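# Carry every red foam block onto the desk

## Task

Move all of the room's red foam blocks onto the desk, where they must rest unsupported by the robot at the end. Everything else stays on its own shelf, table or counter. The coffee table must be standing upright at the end, and the robot must not fall over or finish leaning; either of those means failure.

## Robot and tools

ROBOT. A Hello Robot Stretch 3 with one arm. It has a two-wheel base (0.33 m long, 0.34 m wide), a lift that rides up and down a mast, and a telescoping arm that reaches out of the robot's RIGHT side. The base cannot drive sideways, so to shift the gripper forward or back you drive the base. Turning in place pivots about the point midway between the drive wheels, 0.05 m behind the front edge. Stowed (arm retracted, wrist folded), the wrist pokes out at most 0.06 m on the right and a spin covers a 0.28 m radius; an unfolded, level gripper reaches outside that circle.

FRAMES. Base frame: origin on the floor between the drive wheels, x forward, y left, z up. hand_pose is reported in it, located where the closed fingertips meet; with all wrist joints at zero its x axis points up, y back along the arm toward the mast, z toward the rear. Odometry frame is the base frame at scene start; base_odometry counts wheel turns only (slip shows as travel), heading in radians, left positive, -3.142 to 3.142.

execute_actions. Arguments: "actions", a list holding one action or none (empty just reports state and images), and optional "cameras", a list of names from head_camera, nav_camera, wrist_camera, all (omitted, null or ["all"] = every camera; [] = none; an unknown name refuses the call). An action may contain "base", "joints", "contact_limits". Its motions start at once and may finish at different times.
- base: exactly one key. translate_m = relative drive in metres from where the base was last reported, forward positive, -1 to 1. rotate_rad = relative turn in radians, counter-clockwise (left) positive, -3.2 to 3.2.
- joints: a dictionary of absolute targets by name: lift_m 0 to 1.1 (arm height on the mast, m); arm_m 0 to 0.52 (extension, m); wrist_yaw_rad -1.345 to 4.42 (0 = along the arm, positive swings toward the front, 3.0 = folded over the base); wrist_pitch_rad -1.57 to 0.451 (0 level, negative tips fingers down); wrist_roll_rad -2.911 to 2.911 (0 = fingers side by side, level); gripper_m -0.089 to 0.179 (bigger = wider; real fingertip gap is 0.007 m less near closed, 0.025 m less wide open, zero below 0.007); head_pan_rad -3.953 to 1.73 (0 forward, positive left, -1.57 looks along the arm); head_tilt_rad -1.53 to 0.419 (negative looks down). Done tolerances: lift and arm ±0.004, yaw and roll ±0.02, pitch ±0.05, gripper ±0.004, head ±0.02.
- contact_limits: {"arm_m": effort percent, 1 to 100}; arm motion halts (contact_stop) when its effort hits that level and the cap holds until the next action. Too low stops instantly; values above the maximum are clipped.
A joint or base left out of an action may still be driving toward an earlier target without the status showing it. Any unknown key or out-of-range number rejects the whole call with no motion. One action runs at most 15 s. If a result reports a stop, later execute_actions, wait and finished_scene calls in the same reply are skipped.

wait: {"seconds": 0 to 10}. Commands nothing; returns state and images like an empty action.
zoom_image: {"camera": name, "region": [x0, y0, x1, y1]} in pixels of that camera's most recent full image, origin top-left, at most 504 by 504.
finished_scene: {"scene": number}. Ends the current scene permanently after the last command is held; the result says whether the goal was met. Replying without any tool call ends everything.

RESULT LINES. joint_positions: current joint values. base_status / joint_status: done, off_target (resting short of target, maybe still pushing), contact_stop, time_out or torque_fault (after the last three the old target is dropped). on_its_own: what happened without a command; "held at" gives a held target, not the actual position. motor_effort: percent of max, positive toward larger values, peak of the last action in brackets; readings carry fixed biases and noise; a resting effort outside its normal range hints at a load or a push. Positive wheel effort drives forward. lidar_m: 12 distances (m) from the base origin, 30-degree sectors, 1st straight ahead, then counter-clockwise (4th left, 7th behind, 10th right), "-" = nothing; scan plane 0.17 m up, range 0.15 to 12 m; misses glass, thin legs and things below the plane; robot parts can mask sectors 5, 6, 9, 10. wrist_depth_mm and head_depth_mm: 7x7 grids of median depth, top-left first (head grid is sideways), "-" = no reading. base_tilt: degrees, forward/right positive, with a fixed bias up to about 4. turned_by_wheels / turned_by_imu: turn since last result, left positive. pictures: camera order of the images. head_camera and nav_camera move with the head; wrist_camera rides on the gripper.

SPEED. Full base speed (0.30 m/s, 1.9 rad/s) only when lift_m < 0.30, arm_m < 0.03 and wrist_yaw_rad > 2.54; otherwise 0.10 m/s and 0.63 rad/s.

GRIPPER. Grasp by commanding gripper_m below the object's width (lower squeezes harder, but a stall guard may weaken grip so slippery items slide). Release with a value at least 0.02 above where contact began. Neither the reading nor "done" proves a hold; check images. To re-squeeze, send a new value.

SAFETY. Fold or unfold the wrist only with lift_m 0.32 to 0.95, wrist_pitch_rad -0.4 and roll near 0; once folded, lift can drop to 0.25. With yaw below -0.4 keep pitch at -0.5 or lower. Arm and lift stop and go slack on firm contact; a slack lift may sink under load or be pushed up by closing fingers. Base, wrist and head never stop on contact; a pushed wrist servo can shut off for 10 s. Pushing against something solid with the gripper higher than about 0.45 m, repeating a push after a contact_stop, or driving while holding or snagged can tip the robot. If it leans, reverse the last move in small steps, free the gripper, and lower lift to about 0.2. Avoid drops, slams, hard hits and strong pushes; loose objects may occasionally be nudged by outside events.

Each tool is called after ">>>" in YAML: its name, and indented under it one key for each argument.

## Session

>>> execute_actions:
  actions: []

Scene clock: 0.00 s.
base_odometry: x=+0.000 y=+0.000 heading=+0.000 (m, m, rad; odometry frame)
turned_by_wheels: +0.000 (rad since the last result)
turned_by_imu: +0.000 (rad since the last result)
base_tilt: forward=+0.5 right=-1.1 (deg)
lidar_m: 0.77 0.72 0.78 1.10 1.80 1.89 1.33 1.16 1.55 1.99 1.94 1.21
head_depth_mm: 1518 1198 1245 1173 979 1136 1183 / 955 1274 1423 1346 908 926 927 / 909 1299 1364 1337 847 848 879 / 880 1248 1270 1271 801 799 842 / 883 1193 1195 1194 933 826 835 / 892 1144 1115 1136 1156 792 915 / 660 655 658 651 654 664 1094
base_status: not commanded
joint_positions: lift_m=+0.309 arm_m=+0.001 wrist_yaw_rad=+3.088 wrist_pitch_rad=-0.512 wrist_roll_rad=+0.006 gripper_m=+0.037 head_pan_rad=-0.003 head_tilt_rad=+0.012
joint_status: not commanded
motor_effort: left_wheel=+0 right_wheel=+1 lift_m=+33 arm_m=+0 wrist_yaw_rad=+0 wrist_pitch_rad=+5 wrist_roll_rad=+1 gripper_m=+0 head_pan_rad=+0 head_tilt_rad=+3 (%)
hand_pose: x=-0.0099 y=+0.0650 z=+0.3010 quat_wxyz=(+0.198, +0.690, +0.160, +0.677) (m; base frame)
wrist_depth_mm: - - - - - 786 632 / 909 953 - - - 824 660 / 748 750 - 779 814 766 675 / 626 636 - 658 670 680 672 / 523 539 541 564 587 576 591 / 482 - - - 504 492 499 / - - - - 430 449 445
pictures: head_camera (sideways: a quarter turn clockwise sets it upright), nav_camera (sideways: a quarter turn counterclockwise sets it upright), wrist_camera
Images, in order (width x height): head_camera 896x504, nav_camera 672x504, wrist_camera 644x364.

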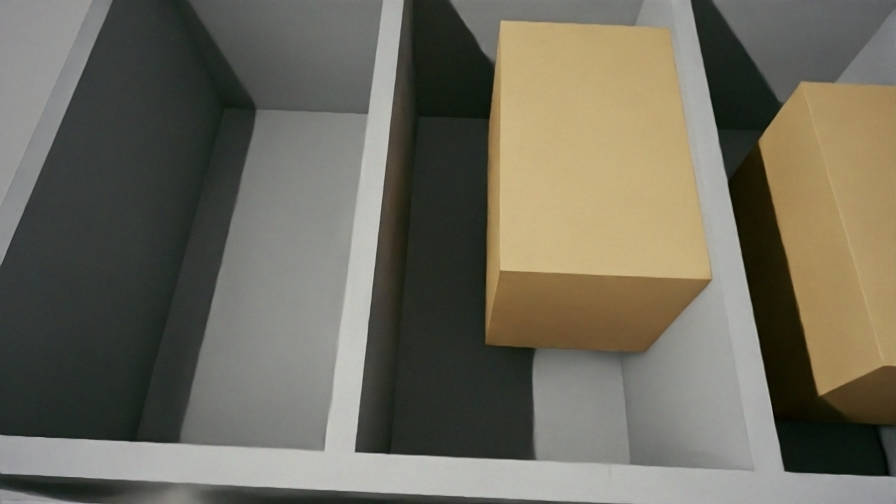

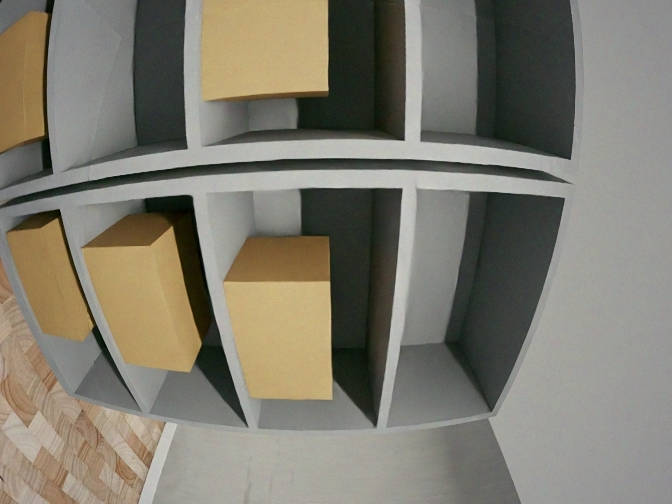

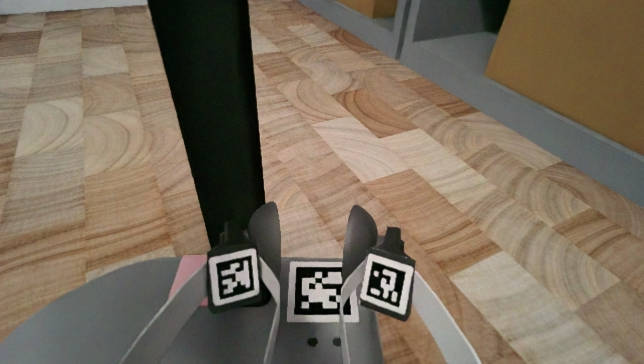

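>>> execute_actions:
  actions:
    - {"joints":{"head_pan_rad":-1.3,"head_tilt_rad":-0.5}}
  cameras: ["head_camera","nav_camera"]

>>> execute_actions:
  actions:
    - {"joints":{"head_pan_rad":-2.5,"head_tilt_rad":-0.5}}
  cameras: ["head_camera","nav_camera"]

>>> execute_actions:
  actions:
    - {"joints":{"head_pan_rad":-3.7,"head_tilt_rad":-0.5}}
  cameras: ["head_camera","nav_camera"]

>>> execute_actions:
  actions:
    - {"joints":{"head_pan_rad":1.4,"head_tilt_rad":-0.5}}
  cameras: ["head_camera","nav_camera"]

Scene clock: 5.63 s.
base_odometry: x=+0.000 y=+0.000 heading=+0.000 (m, m, rad; odometry frame)
turned_by_wheels: +0.000 (rad since the last result)
turned_by_imu: +0.000 (rad since the last result)
base_tilt: forward=+0.5 right=-1.1 (deg)
lidar_m: 0.77 0.72 0.78 1.10 1.80 1.89 1.32 1.15 1.55 1.98 1.94 1.21
head_depth_mm: 1764 1908 2170 2403 2025 1579 1292 / 1722 1886 2079 2370 2010 1565 1283 / 1676 1847 2038 2283 1997 1562 1274 / 1637 1815 2002 2239 1987 1543 1268 / 1633 1781 1961 2197 1967 1540 1259 / 1630 1761 1926 2155 1931 1518 1255 / 1574 1729 1896 2110 1924 1523 1243
base_status: not commanded
joint_positions: lift_m=+0.309 arm_m=+0.001 wrist_yaw_rad=+3.088 wrist_pitch_rad=-0.512 wrist_roll_rad=+0.006 gripper_m=+0.037 head_pan_rad=-1.293 head_tilt_rad=-0.493
joint_status: all done
motor_effort: left_wheel=+0(0) right_wheel=+1(1) lift_m=+33(33) arm_m=+0(0) wrist_yaw_rad=+0(0) wrist_pitch_rad=+5(5) wrist_roll_rad=+1(1) gripper_m=+0(0) head_pan_rad=-3(36) head_tilt_rad=-3(29) (%)
hand_pose: x=-0.0099 y=+0.0650 z=+0.3010 quat_wxyz=(+0.198, +0.690, +0.160, +0.677) (m; base frame)
wrist_depth_mm: - - - - - 792 637 / 920 948 - - - 822 649 / 747 747 - 796 806 776 669 / 621 623 - 663 638 671 672 / 544 530 543 546 569 570 578 / 479 - - - 511 492 512 / - - - - 434 444 444
pictures: head_camera (sideways: a quarter turn clockwise sets it upright), nav_camera (sideways: a quarter turn counterclockwise sets it upright)
Images, in order (width x height): head_camera 896x504, nav_camera 672x504.

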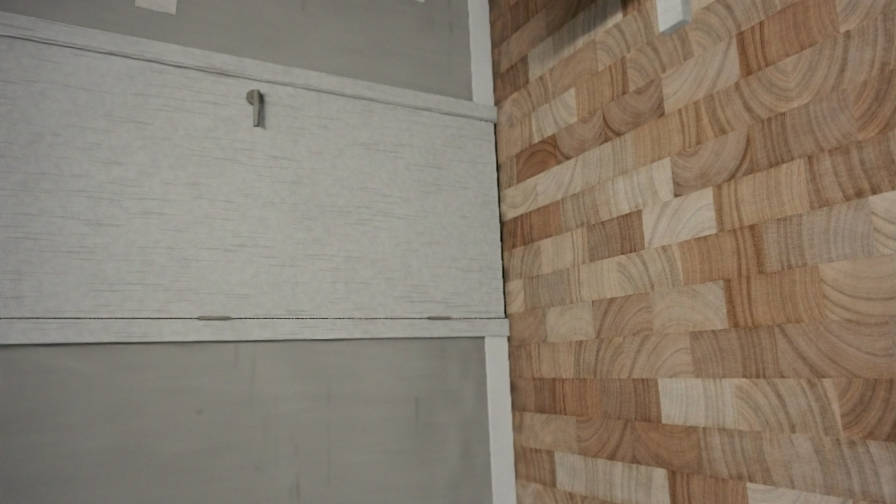

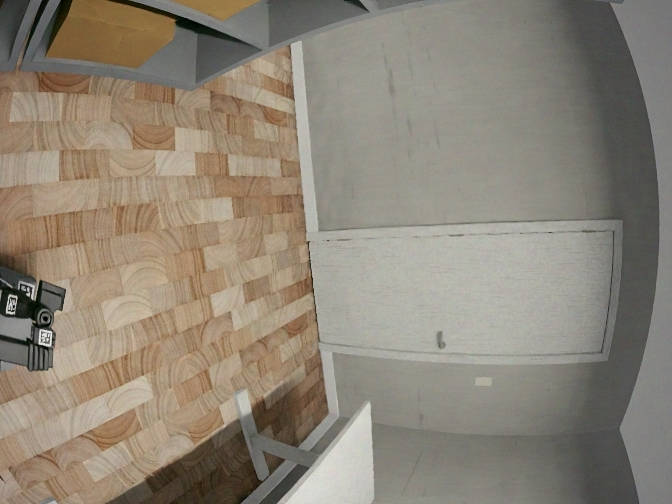

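Scene clock: 6.80 s.
base_odometry: x=+0.000 y=+0.000 heading=+0.000 (m, m, rad; odometry frame)
turned_by_wheels: +0.000 (rad since the last result)
turned_by_imu: +0.000 (rad since the last result)
base_tilt: forward=+0.5 right=-1.1 (deg)
lidar_m: 0.77 0.72 0.78 1.10 1.79 1.89 1.32 1.15 1.56 1.99 1.94 1.21
head_depth_mm: 1300 1419 1542 1261 1022 1584 1292 / 1324 1449 1569 1244 1372 1512 1280 / 1349 1482 1601 1224 1788 1555 1279 / 1375 1510 1640 1211 1833 1545 1266 / 1410 1533 1644 1196 1892 1528 1260 / 1444 1575 1674 1178 1867 1539 1251 / 1466 1610 1721 1175 1924 1516 1252
base_status: not commanded
joint_positions: lift_m=+0.309 arm_m=+0.001 wrist_yaw_rad=+3.088 wrist_pitch_rad=-0.512 wrist_roll_rad=+0.006 gripper_m=+0.037 head_pan_rad=-2.493 head_tilt_rad=-0.494
joint_status: all done
motor_effort: left_wheel=+0(1) right_wheel=+0(1) lift_m=+33(33) arm_m=+0(0) wrist_yaw_rad=+0(1) wrist_pitch_rad=+5(5) wrist_roll_rad=+1(1) gripper_m=+0(0) head_pan_rad=-2(34) head_tilt_rad=-2(3) (%)
hand_pose: x=-0.0099 y=+0.0650 z=+0.3010 quat_wxyz=(+0.198, +0.690, +0.160, +0.677) (m; base frame)
wrist_depth_mm: - - - - - 780 640 / 900 897 - - - 819 659 / 739 749 - 781 796 783 684 / 622 625 - 638 672 683 649 / 517 549 548 551 587 575 584 / 476 - - - 507 499 509 / - - - - 434 442 449
pictures: head_camera (sideways: a quarter turn clockwise sets it upright), nav_camera (sideways: a quarter turn counterclockwise sets it upright)
Images, in order (width x height): head_camera 896x504, nav_camera 672x504.

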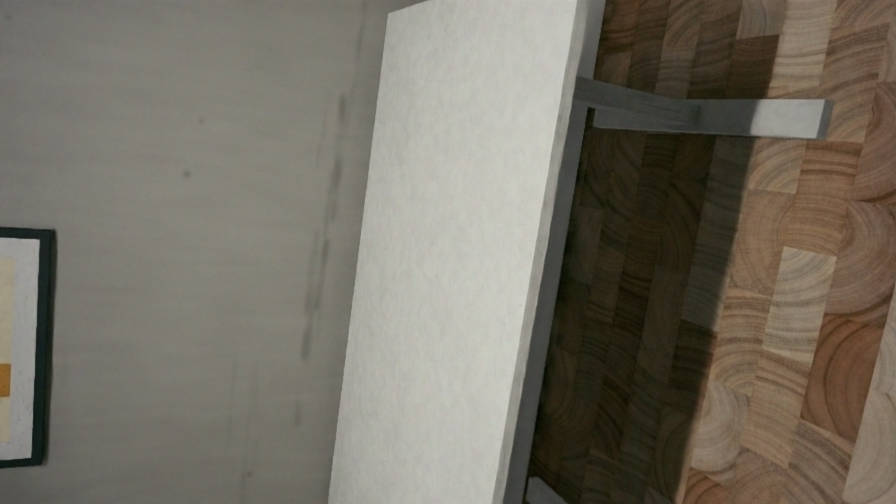

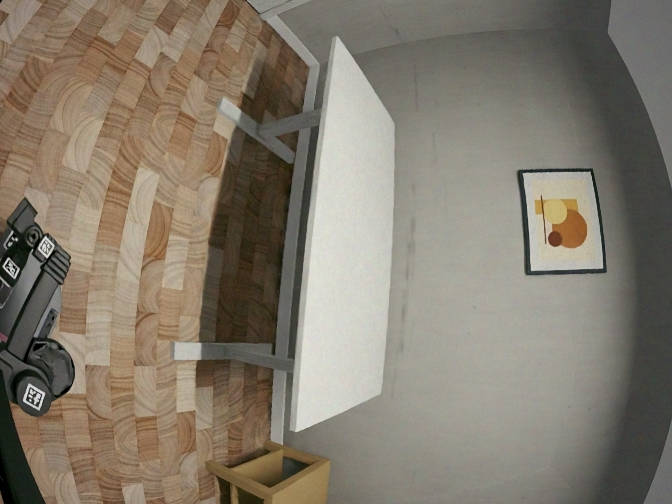

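Scene clock: 7.97 s.
base_odometry: x=+0.000 y=+0.000 heading=+0.000 (m, m, rad; odometry frame)
turned_by_wheels: +0.000 (rad since the last result)
turned_by_imu: +0.000 (rad since the last result)
base_tilt: forward=+0.5 right=-1.1 (deg)
lidar_m: 0.77 0.72 0.79 1.10 1.80 1.89 1.32 1.16 1.55 1.98 1.94 1.21
head_depth_mm: 1490 1600 1705 1875 1971 - - / 1572 1693 1812 2006 2024 1569 1308 / 1667 1797 1971 2164 1989 1551 1266 / 1771 1924 2106 2266 1964 1544 1272 / 1897 2062 2268 2109 1961 1520 1261 / 1920 2097 2252 1839 1851 1529 1252 / 1750 1882 1999 1698 1703 1520 1250
base_status: not commanded
joint_positions: lift_m=+0.309 arm_m=+0.001 wrist_yaw_rad=+3.088 wrist_pitch_rad=-0.512 wrist_roll_rad=+0.006 gripper_m=+0.037 head_pan_rad=-3.693 head_tilt_rad=-0.494
joint_status: all done
motor_effort: left_wheel=+0(0) right_wheel=+1(0) lift_m=+33(33) arm_m=+0(0) wrist_yaw_rad=+0(0) wrist_pitch_rad=+5(5) wrist_roll_rad=+1(1) gripper_m=+0(0) head_pan_rad=-3(37) head_tilt_rad=-3(2) (%)
hand_pose: x=-0.0099 y=+0.0650 z=+0.3010 quat_wxyz=(+0.198, +0.690, +0.160, +0.677) (m; base frame)
wrist_depth_mm: - - - - - 796 639 / 892 926 - - - 804 662 / 733 743 - 766 784 797 677 / 619 641 - 651 663 657 677 / 540 534 536 565 581 567 573 / 478 - - - 500 508 508 / - - - - 435 439 448
pictures: head_camera (sideways: a quarter turn clockwise sets it upright), nav_camera (sideways: a quarter turn counterclockwise sets it upright)
Images, in order (width x height): head_camera 896x504, nav_camera 672x504.

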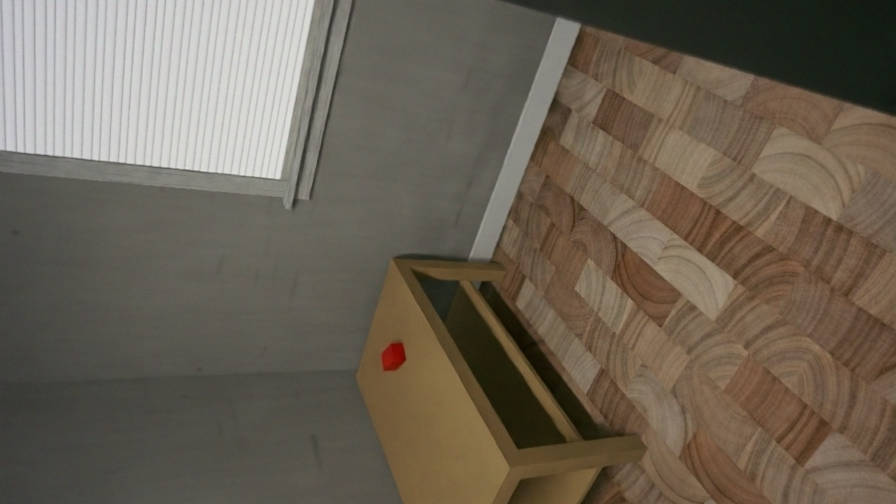

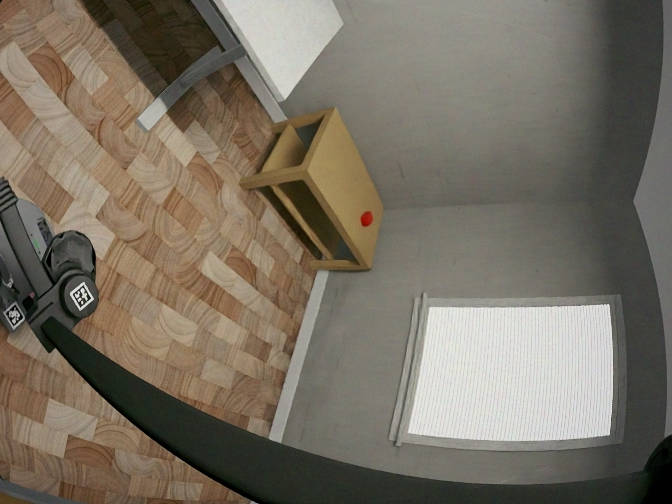

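Scene clock: 10.73 s.
base_odometry: x=+0.000 y=+0.000 heading=+0.000 (m, m, rad; odometry frame)
turned_by_wheels: +0.000 (rad since the last result)
turned_by_imu: +0.000 (rad since the last result)
base_tilt: forward=+0.5 right=-1.1 (deg)
lidar_m: 0.77 0.72 0.78 1.10 1.80 1.89 1.32 1.15 1.56 1.98 1.93 1.21
head_depth_mm: 1028 1150 819 1381 1191 1031 1062 / 942 1063 1088 1386 1188 1179 1198 / 902 983 1067 1233 1331 1468 1271 / 1267 1160 1236 1445 1427 1499 1267 / 1667 1297 1513 1626 1746 1542 1265 / 1556 1667 1854 2086 1953 1529 1250 / 1520 1649 1791 1961 1924 1511 1248
base_status: not commanded
joint_positions: lift_m=+0.309 arm_m=+0.001 wrist_yaw_rad=+3.088 wrist_pitch_rad=-0.512 wrist_roll_rad=+0.006 gripper_m=+0.037 head_pan_rad=+1.393 head_tilt_rad=-0.494
joint_status: all done
motor_effort: left_wheel=+1(1) right_wheel=+1(1) lift_m=+33(33) arm_m=+0(0) wrist_yaw_rad=+0(0) wrist_pitch_rad=+5(5) wrist_roll_rad=+1(1) gripper_m=+0(1) head_pan_rad=+3(35) head_tilt_rad=-3(3) (%)
hand_pose: x=-0.0099 y=+0.0650 z=+0.3010 quat_wxyz=(+0.198, +0.690, +0.160, +0.677) (m; base frame)
wrist_depth_mm: - - - - - 785 619 / 913 931 - - - 832 670 / 737 750 - 782 806 786 666 / 617 628 - 669 668 675 674 / 529 532 542 566 576 573 588 / 478 - - - 504 498 515 / - - - - 434 440 447
pictures: head_camera (sideways: a quarter turn clockwise sets it upright), nav_camera (sideways: a quarter turn counterclockwise sets it upright)
Images, in order (width x height): head_camera 896x504, nav_camera 672x504.

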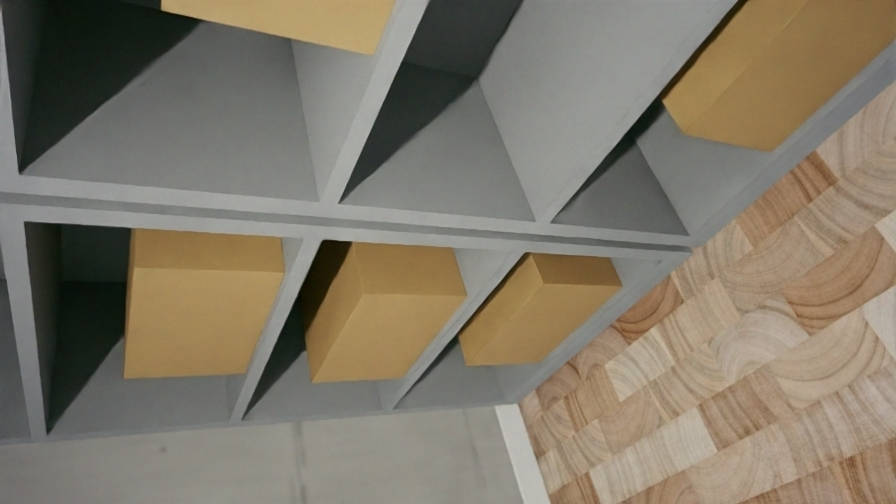

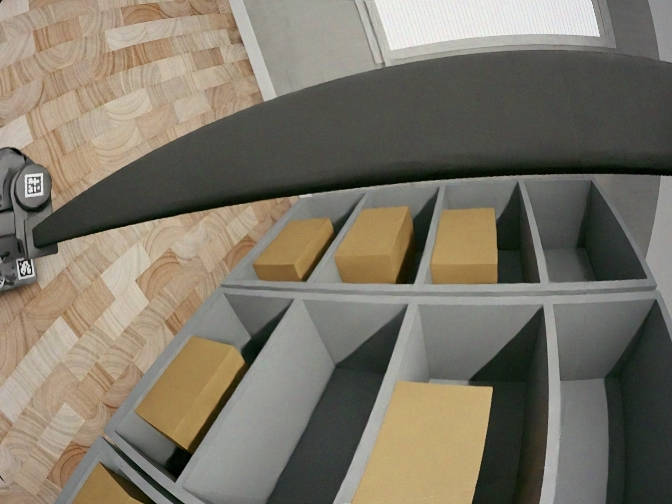

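>>> execute_actions:
  actions:
    - {"base":{"rotate_rad":-0.64},"joints":{"lift_m":0.27,"head_pan_rad":1.0,"head_tilt_rad":-0.1}}
  cameras: ["nav_camera"]

>>> execute_actions:
  actions:
    - {"base":{"translate_m":-1.0}}
  cameras: ["nav_camera","head_camera"]

>>> execute_actions:
  actions:
    - {"base":{"translate_m":-0.56},"joints":{"head_pan_rad":0.5,"head_tilt_rad":-0.25}}
  cameras: ["nav_camera","head_camera"]

Scene clock: 33.10 s.
base_odometry: x=+0.000 y=+0.000 heading=-0.640 (m, m, rad; odometry frame)
turned_by_wheels: -0.640 (rad since the last result)
turned_by_imu: -0.648 (rad since the last result)
base_tilt: forward=+0.5 right=-1.2 (deg)
lidar_m: 1.21 0.78 0.72 0.76 1.10 1.78 1.82 1.32 1.16 1.55 1.58 1.94
head_depth_mm: 1080 1131 1151 823 768 898 802 / 1084 1122 1003 1163 953 889 794 / 982 1104 815 1166 1025 984 993 / 639 659 676 687 712 726 783 / 1051 1076 898 1132 911 734 971 / 1043 1065 1089 795 712 1180 1055 / 1033 1050 1079 686 701 1167 1041
base_status: done
joint_positions: lift_m=+0.270 arm_m=+0.001 wrist_yaw_rad=+3.088 wrist_pitch_rad=-0.513 wrist_roll_rad=+0.006 gripper_m=+0.037 head_pan_rad=+1.007 head_tilt_rad=-0.112
joint_status: all done
motor_effort: left_wheel=+1(6) right_wheel=-2(9) lift_m=+29(29) arm_m=+0(0) wrist_yaw_rad=+0(1) wrist_pitch_rad=+5(5) wrist_roll_rad=+1(1) gripper_m=+0(0) head_pan_rad=-3(21) head_tilt_rad=+6(29) (%)
hand_pose: x=-0.0099 y=+0.0648 z=+0.2620 quat_wxyz=(+0.199, +0.690, +0.161, +0.677) (m; base frame)
wrist_depth_mm: - - 916 800 733 921 608 / 827 857 858 850 762 717 639 / 671 696 - 716 732 712 680 / 562 573 - 584 604 607 619 / 487 496 - 530 529 524 525 / - - - - 458 450 459 / - - - - 396 400 406
pictures: nav_camera (sideways: a quarter turn counterclockwise sets it upright)
Images, in order (width x height): nav_camera 672x504.

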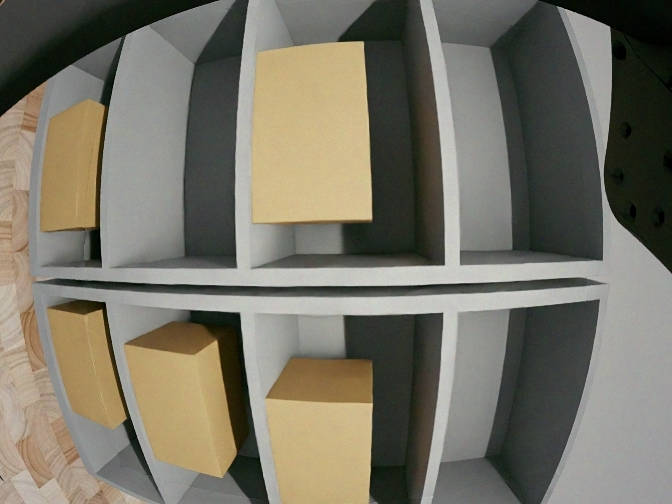

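Scene clock: 38.03 s.
base_odometry: x=-0.802 y=+0.597 heading=-0.640 (m, m, rad; odometry frame)
turned_by_wheels: +0.000 (rad since the last result)
turned_by_imu: -0.002 (rad since the last result)
base_tilt: forward=+0.5 right=-1.2 (deg)
lidar_m: 1.78 1.26 1.18 1.23 0.94 0.90 0.92 1.22 0.59 1.00 0.96 2.82
head_depth_mm: 1298 1588 1619 1231 1719 1532 1336 / 1311 1573 1603 1214 1681 1516 1314 / 1240 1554 1590 1627 1681 1498 1400 / 1258 1536 1569 1615 1651 1490 1623 / 1130 1293 1215 1572 1175 1205 1496 / 1212 1502 1525 1397 1614 1460 1481 / 1152 1494 1522 1135 1199 1190 1249
base_status: done
joint_positions: lift_m=+0.270 arm_m=+0.001 wrist_yaw_rad=+3.088 wrist_pitch_rad=-0.513 wrist_roll_rad=+0.006 gripper_m=+0.037 head_pan_rad=+1.007 head_tilt_rad=-0.112
joint_status: not commanded
motor_effort: left_wheel=+2(6) right_wheel=-1(10) lift_m=+30(29) arm_m=+0(0) wrist_yaw_rad=+0(0) wrist_pitch_rad=+5(5) wrist_roll_rad=+1(1) gripper_m=+0(0) head_pan_rad=-2(3) head_tilt_rad=+6(5) (%)
hand_pose: x=-0.0099 y=+0.0648 z=+0.2620 quat_wxyz=(+0.199, +0.690, +0.161, +0.677) (m; base frame)
wrist_depth_mm: 755 933 - - - - - / 735 862 912 887 909 936 955 / 677 686 - 732 742 763 770 / 564 576 - 589 608 602 636 / 492 519 - 531 529 516 538 / - - - - 458 454 460 / - - - - 395 401 400
pictures: head_camera (sideways: a quarter turn clockwise sets it upright), nav_camera (sideways: a quarter turn counterclockwise sets it upright)
Images, in order (width x height): head_camera 896x504, nav_camera 672x504.

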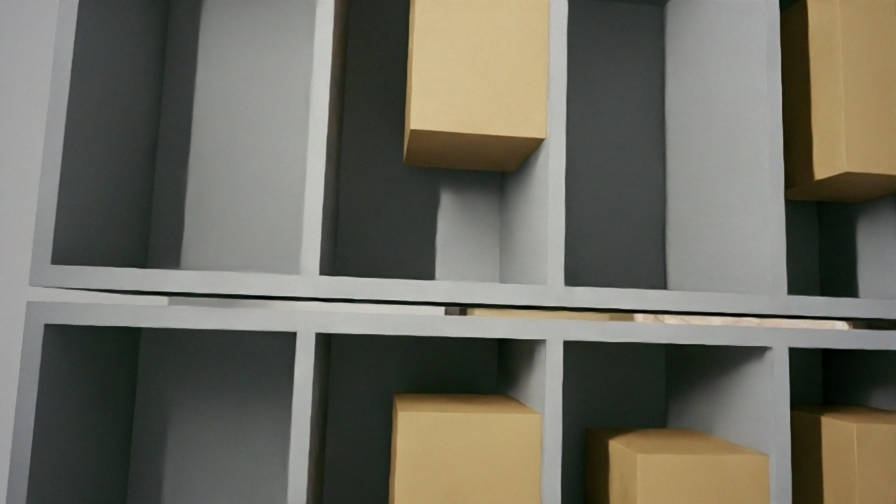

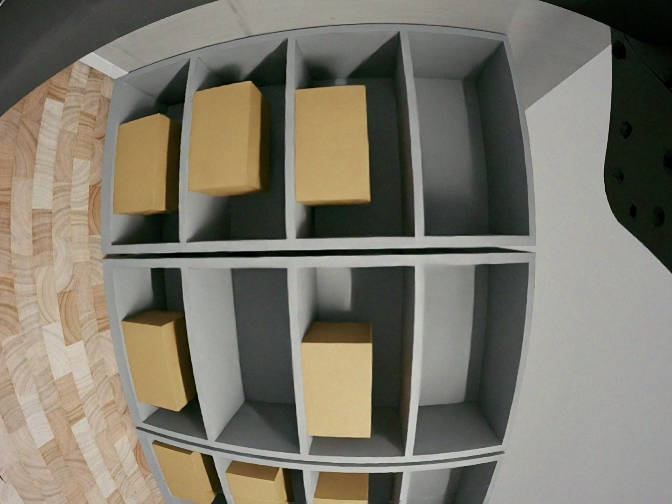

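Scene clock: 41.47 s.
base_odometry: x=-1.251 y=+0.931 heading=-0.640 (m, m, rad; odometry frame)
turned_by_wheels: +0.000 (rad since the last result)
turned_by_imu: -0.001 (rad since the last result)
base_tilt: forward=+0.4 right=-1.1 (deg)
lidar_m: 2.16 1.51 1.45 0.60 0.43 0.40 0.41 0.43 0.91 0.93 0.63 2.44
head_depth_mm: 2799 2601 2281 2461 2702 2054 1560 / 2524 1859 2151 2208 2378 2057 1568 / 2018 1971 1979 2122 2150 2016 1540 / 1912 2079 1764 2305 2026 1950 1535 / 1635 1910 1875 2162 1947 1885 1526 / 1410 1788 1912 1591 1643 1729 1514 / 1331 1398 1542 1574 1659 1715 1512
base_status: done
joint_positions: lift_m=+0.270 arm_m=+0.001 wrist_yaw_rad=+3.088 wrist_pitch_rad=-0.513 wrist_roll_rad=+0.006 gripper_m=+0.037 head_pan_rad=+0.507 head_tilt_rad=-0.247
joint_status: all done
motor_effort: left_wheel=+0(3) right_wheel=-1(10) lift_m=+29(29) arm_m=+0(1) wrist_yaw_rad=+0(0) wrist_pitch_rad=+5(5) wrist_roll_rad=+1(1) gripper_m=+0(0) head_pan_rad=-2(26) head_tilt_rad=-1(15) (%)
hand_pose: x=-0.0099 y=+0.0647 z=+0.2620 quat_wxyz=(+0.199, +0.690, +0.161, +0.677) (m; base frame)
wrist_depth_mm: 360 421 667 875 - - - / 373 455 710 863 949 960 - / 392 486 - 721 740 756 763 / 404 500 - 590 602 608 615 / 407 500 - 520 518 521 524 / - - - - 460 454 456 / - - - - 393 407 404
pictures: head_camera (sideways: a quarter turn clockwise sets it upright), nav_camera (sideways: a quarter turn counterclockwise sets it upright)
Images, in order (width x height): head_camera 896x504, nav_camera 672x504.

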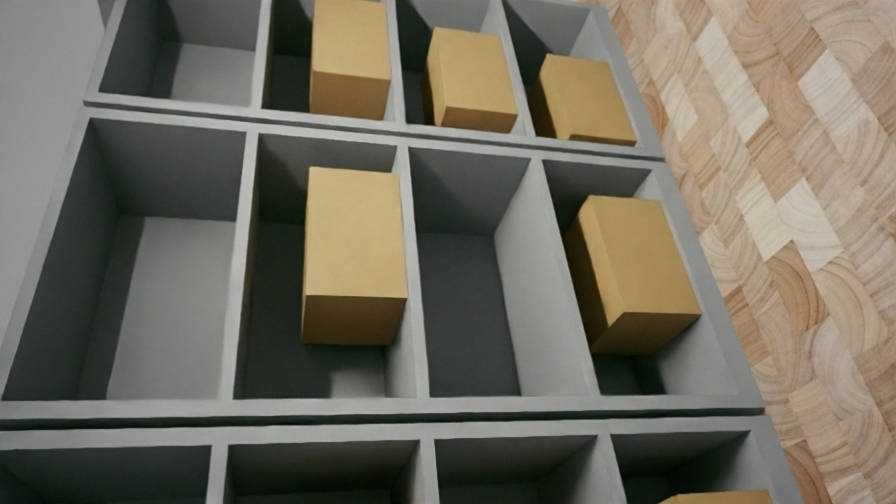

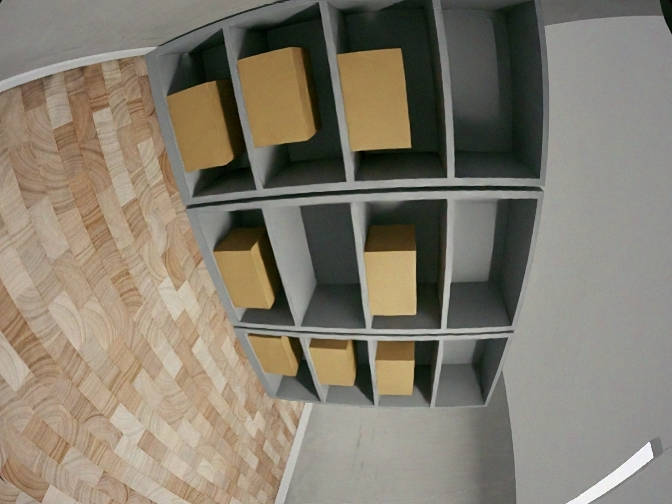

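>>> execute_actions:
  actions:
    - {"base":{"rotate_rad":-0.49},"joints":{"lift_m":0.62,"head_pan_rad":1.6,"head_tilt_rad":-0.4}}
  cameras: ["nav_camera","head_camera"]

>>> execute_actions:
  actions:
    - {"joints":{"wrist_yaw_rad":0,"wrist_pitch_rad":-0.4,"gripper_m":0.17,"head_pan_rad":-1.57,"head_tilt_rad":-0.8}}

Scene clock: 52.70 s.
base_odometry: x=-1.251 y=+0.931 heading=-1.130 (m, m, rad; odometry frame)
turned_by_wheels: -0.490 (rad since the last result)
turned_by_imu: -0.496 (rad since the last result)
base_tilt: forward=+0.5 right=-1.1 (deg)
lidar_m: 2.45 2.06 1.51 1.45 0.58 0.42 0.40 0.42 0.43 0.91 0.94 0.62
head_depth_mm: 1413 1354 1431 1574 1995 1729 1370 / 1566 1694 1480 1786 1810 1714 1375 / 1573 1471 1407 1570 1734 1704 1359 / 1584 1542 1413 1558 1733 1696 1358 / 1581 1697 1752 1604 1910 1680 1355 / 1340 1536 1488 1647 1762 1653 1333 / 1142 1176 1206 1247 1292 1327 1256
base_status: done
joint_positions: lift_m=+0.620 arm_m=+0.001 wrist_yaw_rad=+3.088 wrist_pitch_rad=-0.514 wrist_roll_rad=+0.006 gripper_m=+0.037 head_pan_rad=+1.593 head_tilt_rad=-0.395
joint_status: all done
motor_effort: left_wheel=+2(8) right_wheel=-1(9) lift_m=+37(39) arm_m=+0(1) wrist_yaw_rad=+0(0) wrist_pitch_rad=+5(5) wrist_roll_rad=+1(1) gripper_m=+0(0) head_pan_rad=+3(36) head_tilt_rad=-2(16) (%)
hand_pose: x=-0.0099 y=+0.0647 z=+0.6117 quat_wxyz=(+0.199, +0.690, +0.161, +0.677) (m; base frame)
wrist_depth_mm: 523 742 - - - - - / 540 737 - - - - - / 535 786 - - - - - / 537 791 - - - - - / 532 793 922 939 - - - / 542 765 - 823 862 857 871 / 541 697 730 720 728 744 742
pictures: head_camera (sideways: a quarter turn clockwise sets it upright), nav_camera (sideways: a quarter turn counterclockwise sets it upright)
Images, in order (width x height): head_camera 896x504, nav_camera 672x504.

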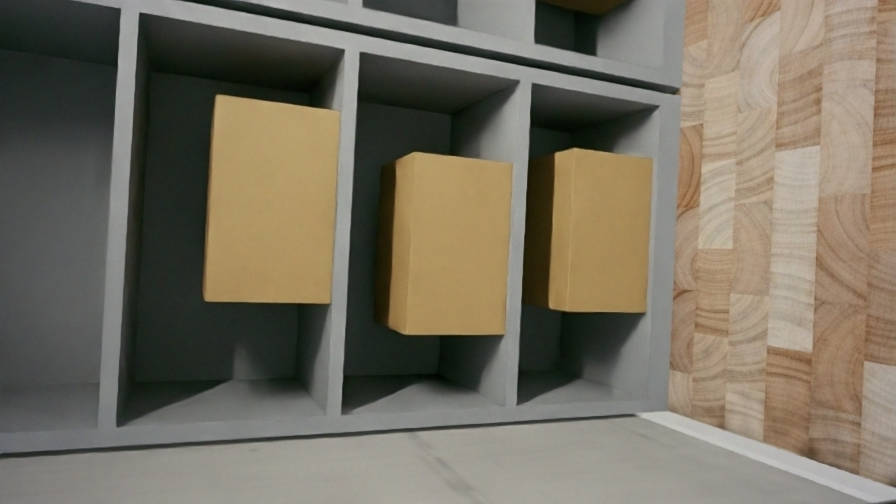

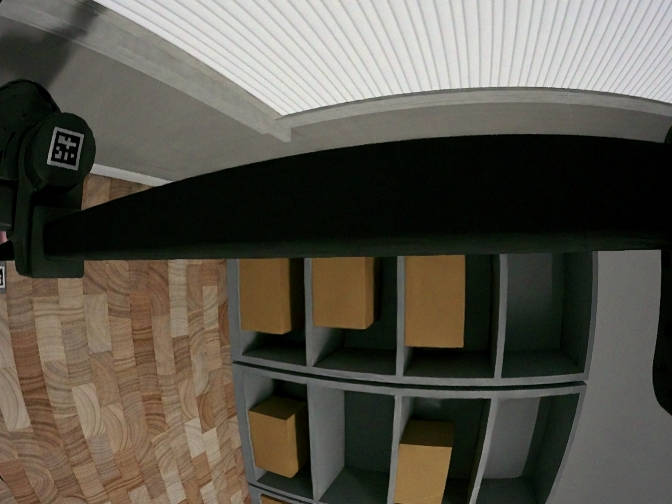

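Scene clock: 55.23 s.
base_odometry: x=-1.251 y=+0.931 heading=-1.130 (m, m, rad; odometry frame)
turned_by_wheels: +0.000 (rad since the last result)
turned_by_imu: +0.000 (rad since the last result)
base_tilt: forward=+0.5 right=-1.1 (deg)
lidar_m: 2.45 2.06 1.51 1.45 0.58 0.42 0.40 0.42 0.43 0.91 0.94 0.62
head_depth_mm: 760 872 1000 1091 1055 930 1005 / 760 872 1025 1170 989 861 - / 763 875 1027 1148 974 854 - / 761 878 1027 1147 946 865 - / 764 875 1035 1144 968 835 1116 / 765 882 1033 1152 955 839 1111 / 765 879 1031 1138 957 835 1101
base_status: not commanded
joint_positions: lift_m=+0.620 arm_m=+0.001 wrist_yaw_rad=+0.003 wrist_pitch_rad=-0.421 wrist_roll_rad=+0.006 gripper_m=+0.170 head_pan_rad=-1.563 head_tilt_rad=-0.790
joint_status: all done
motor_effort: left_wheel=+2(1) right_wheel=-1(1) lift_m=+37(37) arm_m=-1(0) wrist_yaw_rad=-2(2) wrist_pitch_rad=+7(7) wrist_roll_rad=+1(1) gripper_m=+0(86) head_pan_rad=-2(36) head_tilt_rad=-4(27) (%)
hand_pose: x=-0.0209 y=-0.3704 z=+0.6319 quat_wxyz=(+0.690, +0.148, -0.693, -0.147) (m; base frame)
wrist_depth_mm: 626 618 616 604 591 610 486 / 654 659 648 654 651 623 483 / 612 634 635 647 654 656 471 / 478 500 505 520 531 566 472 / 420 418 416 379 427 453 467 / - 357 356 360 373 378 439 / 301 312 315 319 324 323 403
pictures: head_camera (sideways: a quarter turn clockwise sets it upright), nav_camera (sideways: a quarter turn counterclockwise sets it upright), wrist_camera
Images, in order (width x height): head_camera 896x504, nav_camera 672x504, wrist_camera 644x364.

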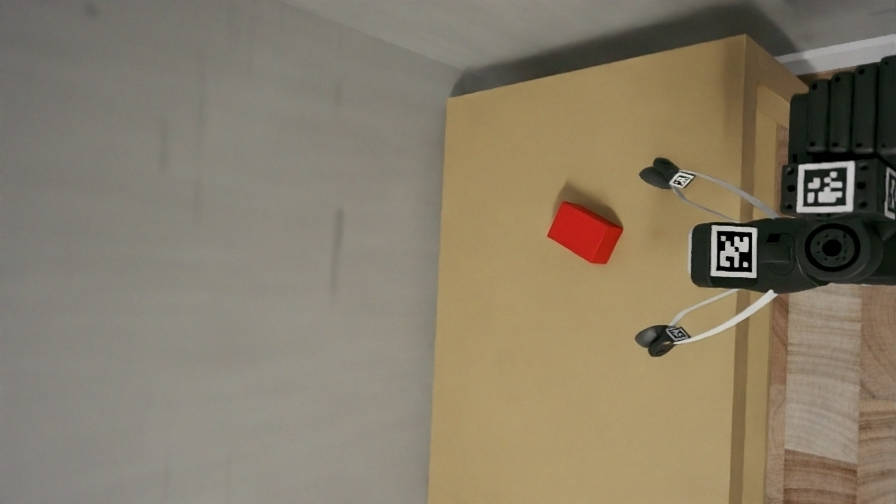

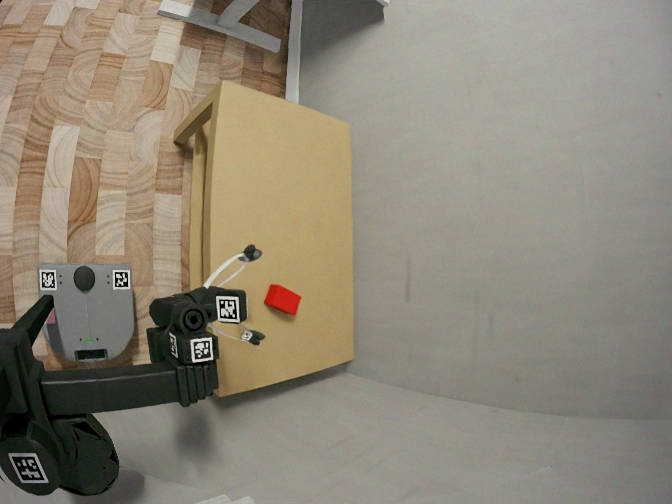

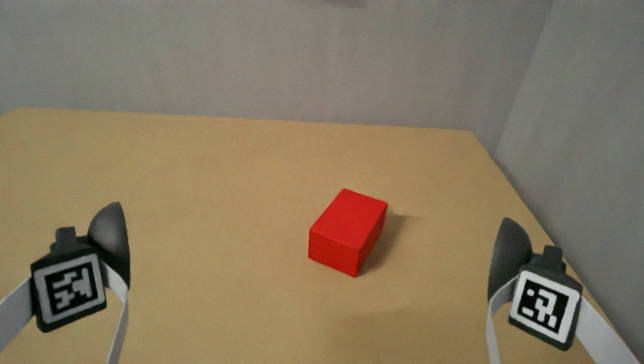

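>>> execute_actions:
  actions:
    - {"base":{"translate_m":0.035},"joints":{"wrist_yaw_rad":-0.35,"wrist_pitch_rad":-0.61,"arm_m":0.21,"lift_m":0.62,"head_tilt_rad":-0.95}}
  cameras: ["wrist_camera","head_camera"]

Scene clock: 64.97 s.
base_odometry: x=-1.237 y=+0.900 heading=-1.130 (m, m, rad; odometry frame)
turned_by_wheels: +0.000 (rad since the last result)
turned_by_imu: +0.000 (rad since the last result)
base_tilt: forward=+0.5 right=-1.1 (deg)
lidar_m: 2.42 2.05 1.50 1.45 0.63 0.46 0.44 0.46 0.45 0.91 0.94 0.60
head_depth_mm: 798 940 1117 1107 937 1065 1062 / 798 949 1143 1048 916 - - / 802 947 1125 1080 873 1200 - / 802 951 1125 1073 875 1202 - / 805 954 1130 1017 883 1186 1089 / 807 954 1128 1008 879 1175 1082 / 804 954 1125 1001 874 1174 1074
base_status: done
joint_positions: lift_m=+0.620 arm_m=+0.210 wrist_yaw_rad=-0.348 wrist_pitch_rad=-0.623 wrist_roll_rad=+0.006 gripper_m=+0.170 head_pan_rad=-1.563 head_tilt_rad=-0.938
joint_status: all done
motor_effort: left_wheel=+1(5) right_wheel=-2(4) lift_m=+37(36) arm_m=+1(4) wrist_yaw_rad=-1(4) wrist_pitch_rad=+4(6) wrist_roll_rad=+1(1) gripper_m=+0(0) head_pan_rad=-3(3) head_tilt_rad=-5(18) (%)
hand_pose: x=-0.0878 y=-0.5371 z=+0.5896 quat_wxyz=(+0.624, +0.096, -0.702, -0.331) (m; base frame)
wrist_depth_mm: 386 410 441 492 528 455 344 / 423 454 483 520 560 477 358 / 422 431 438 448 446 474 366 / 359 374 377 384 391 433 378 / 332 330 328 332 339 355 388 / - 293 294 252 302 307 363 / 258 262 268 229 272 273 280
pictures: head_camera (sideways: a quarter turn clockwise sets it upright), wrist_camera
Images, in order (width x height): head_camera 896x504, wrist_camera 644x364.

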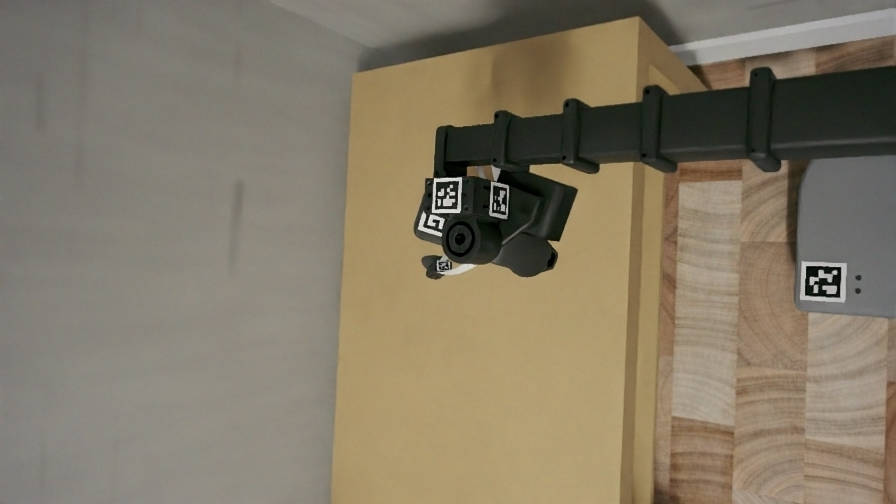

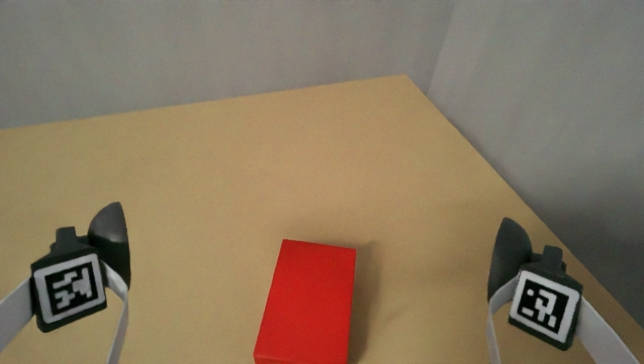

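>>> execute_actions:
  actions:
    - {"joints":{"lift_m":0.55}}
  cameras: ["wrist_camera"]

Scene clock: 69.40 s.
base_odometry: x=-1.237 y=+0.900 heading=-1.130 (m, m, rad; odometry frame)
turned_by_wheels: +0.000 (rad since the last result)
turned_by_imu: +0.000 (rad since the last result)
base_tilt: forward=+0.5 right=-1.1 (deg)
lidar_m: 2.41 2.06 1.50 1.45 0.63 0.46 0.44 0.45 0.45 0.91 0.94 0.60
head_depth_mm: 797 941 1121 1105 940 1074 1060 / 800 948 1136 1040 902 1148 1103 / 802 951 1128 1057 - 1202 - / 804 948 1128 1042 860 1194 - / 804 953 1127 1016 884 1187 1092 / 804 954 1131 1009 875 1183 1083 / 806 955 1124 1001 875 1171 1070
base_status: not commanded
joint_positions: lift_m=+0.550 arm_m=+0.210 wrist_yaw_rad=-0.348 wrist_pitch_rad=-0.623 wrist_roll_rad=+0.006 gripper_m=+0.170 head_pan_rad=-1.563 head_tilt_rad=-0.938
joint_status: all done
motor_effort: left_wheel=+1(2) right_wheel=-2(2) lift_m=+29(32) arm_m=+2(3) wrist_yaw_rad=-1(1) wrist_pitch_rad=+4(4) wrist_roll_rad=+1(1) gripper_m=+0(0) head_pan_rad=-3(3) head_tilt_rad=-5(5) (%)
hand_pose: x=-0.0878 y=-0.5370 z=+0.5197 quat_wxyz=(+0.623, +0.096, -0.702, -0.331) (m; base frame)
wrist_depth_mm: 388 414 449 474 505 453 349 / 374 383 390 402 406 443 356 / 315 327 331 336 339 350 368 / 276 280 284 287 293 300 345 / 249 246 249 200 259 263 265 / - 221 218 180 227 230 237 / 196 200 199 185 204 206 212
pictures: wrist_camera
Images, in order (width x height): wrist_camera 644x364.

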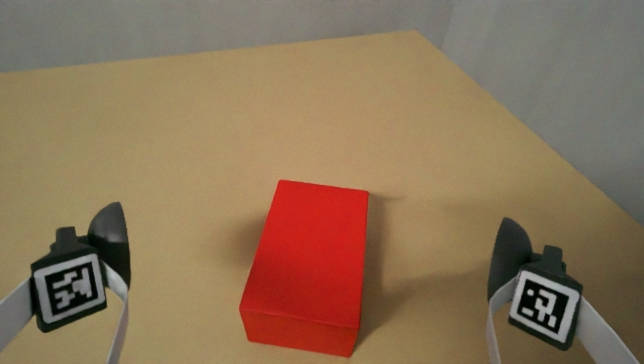

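>>> execute_actions:
  actions:
    - {"joints":{"lift_m":0.522,"arm_m":0.2}}
  cameras: ["wrist_camera"]

>>> execute_actions:
  actions:
    - {"joints":{"gripper_m":0.015}}
  cameras: ["wrist_camera"]

Scene clock: 83.47 s.
base_odometry: x=-1.237 y=+0.900 heading=-1.130 (m, m, rad; odometry frame)
turned_by_wheels: +0.000 (rad since the last result)
turned_by_imu: +0.000 (rad since the last result)
base_tilt: forward=+0.5 right=-1.1 (deg)
lidar_m: 2.41 2.05 1.51 1.45 0.63 0.46 0.44 0.45 0.45 0.91 0.94 0.60
head_depth_mm: 796 944 1114 1108 935 1070 1060 / 798 948 1132 1035 897 1142 1098 / 802 948 1133 1054 - 1198 - / 805 953 1125 1033 855 1192 - / 806 952 1126 1016 884 1188 1093 / 805 956 1129 1005 876 1182 1078 / 810 952 1123 1002 873 1176 1073
base_status: not commanded
joint_positions: lift_m=+0.522 arm_m=+0.200 wrist_yaw_rad=-0.348 wrist_pitch_rad=-0.623 wrist_roll_rad=+0.006 gripper_m=+0.170 head_pan_rad=-1.563 head_tilt_rad=-0.938
joint_status: all done
motor_effort: left_wheel=+1(1) right_wheel=-2(2) lift_m=+29(30) arm_m=-2(6) wrist_yaw_rad=-2(1) wrist_pitch_rad=+5(4) wrist_roll_rad=+1(1) gripper_m=+0(0) head_pan_rad=-2(2) head_tilt_rad=-5(6) (%)
hand_pose: x=-0.0878 y=-0.5274 z=+0.4917 quat_wxyz=(+0.623, +0.096, -0.702, -0.331) (m; base frame)
wrist_depth_mm: 386 399 426 432 440 449 347 / 327 333 338 350 356 378 360 / 277 282 283 293 298 304 347 / 239 242 243 189 256 259 261 / 218 218 209 166 224 231 232 / - 193 187 160 198 199 206 / 171 174 176 178 179 180 183
pictures: wrist_camera
Images, in order (width x height): wrist_camera 644x364.

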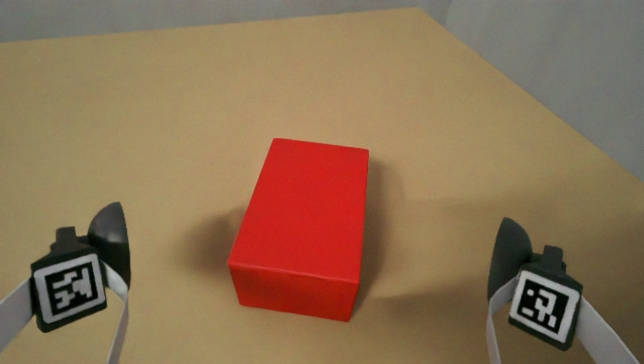

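Scene clock: 85.50 s.
base_odometry: x=-1.237 y=+0.900 heading=-1.130 (m, m, rad; odometry frame)
turned_by_wheels: +0.000 (rad since the last result)
turned_by_imu: +0.000 (rad since the last result)
base_tilt: forward=+0.6 right=-1.1 (deg)
lidar_m: 2.41 2.06 1.50 1.45 0.63 0.46 0.44 0.45 0.45 0.91 0.94 0.60
head_depth_mm: 798 946 1119 1107 939 1069 1058 / 801 941 1138 1038 903 1148 1101 / 802 949 1132 1046 - 1196 - / 804 951 1129 1038 857 1198 - / 802 953 1128 1017 882 1181 1092 / 805 957 1137 1009 878 1188 1078 / 807 957 1123 1000 874 1183 1079
base_status: not commanded
joint_positions: lift_m=+0.522 arm_m=+0.200 wrist_yaw_rad=-0.348 wrist_pitch_rad=-0.624 wrist_roll_rad=+0.006 gripper_m=+0.016 head_pan_rad=-1.563 head_tilt_rad=-0.938
joint_status: all done
motor_effort: left_wheel=+1(1) right_wheel=-2(2) lift_m=+29(29) arm_m=-1(2) wrist_yaw_rad=-1(1) wrist_pitch_rad=+5(5) wrist_roll_rad=+1(1) gripper_m=-15(93) head_pan_rad=-3(3) head_tilt_rad=-5(5) (%)
hand_pose: x=-0.0878 y=-0.5274 z=+0.4917 quat_wxyz=(+0.623, +0.096, -0.702, -0.331) (m; base frame)
wrist_depth_mm: 390 409 420 421 440 445 346 / 323 334 344 351 355 372 365 / 276 281 287 290 293 299 344 / 239 242 247 190 255 260 263 / 213 214 171 166 226 226 229 / 189 193 175 161 - 201 204 / 172 173 176 177 181 182 184
pictures: wrist_camera
Images, in order (width x height): wrist_camera 644x364.

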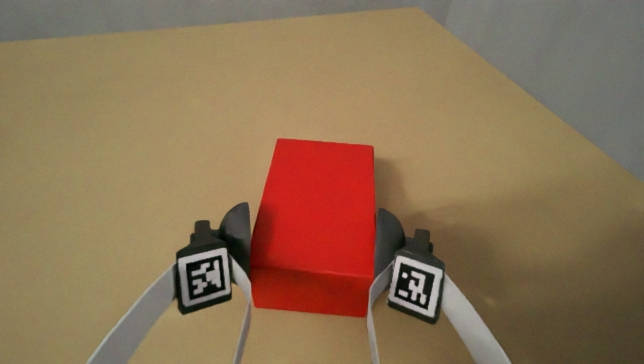

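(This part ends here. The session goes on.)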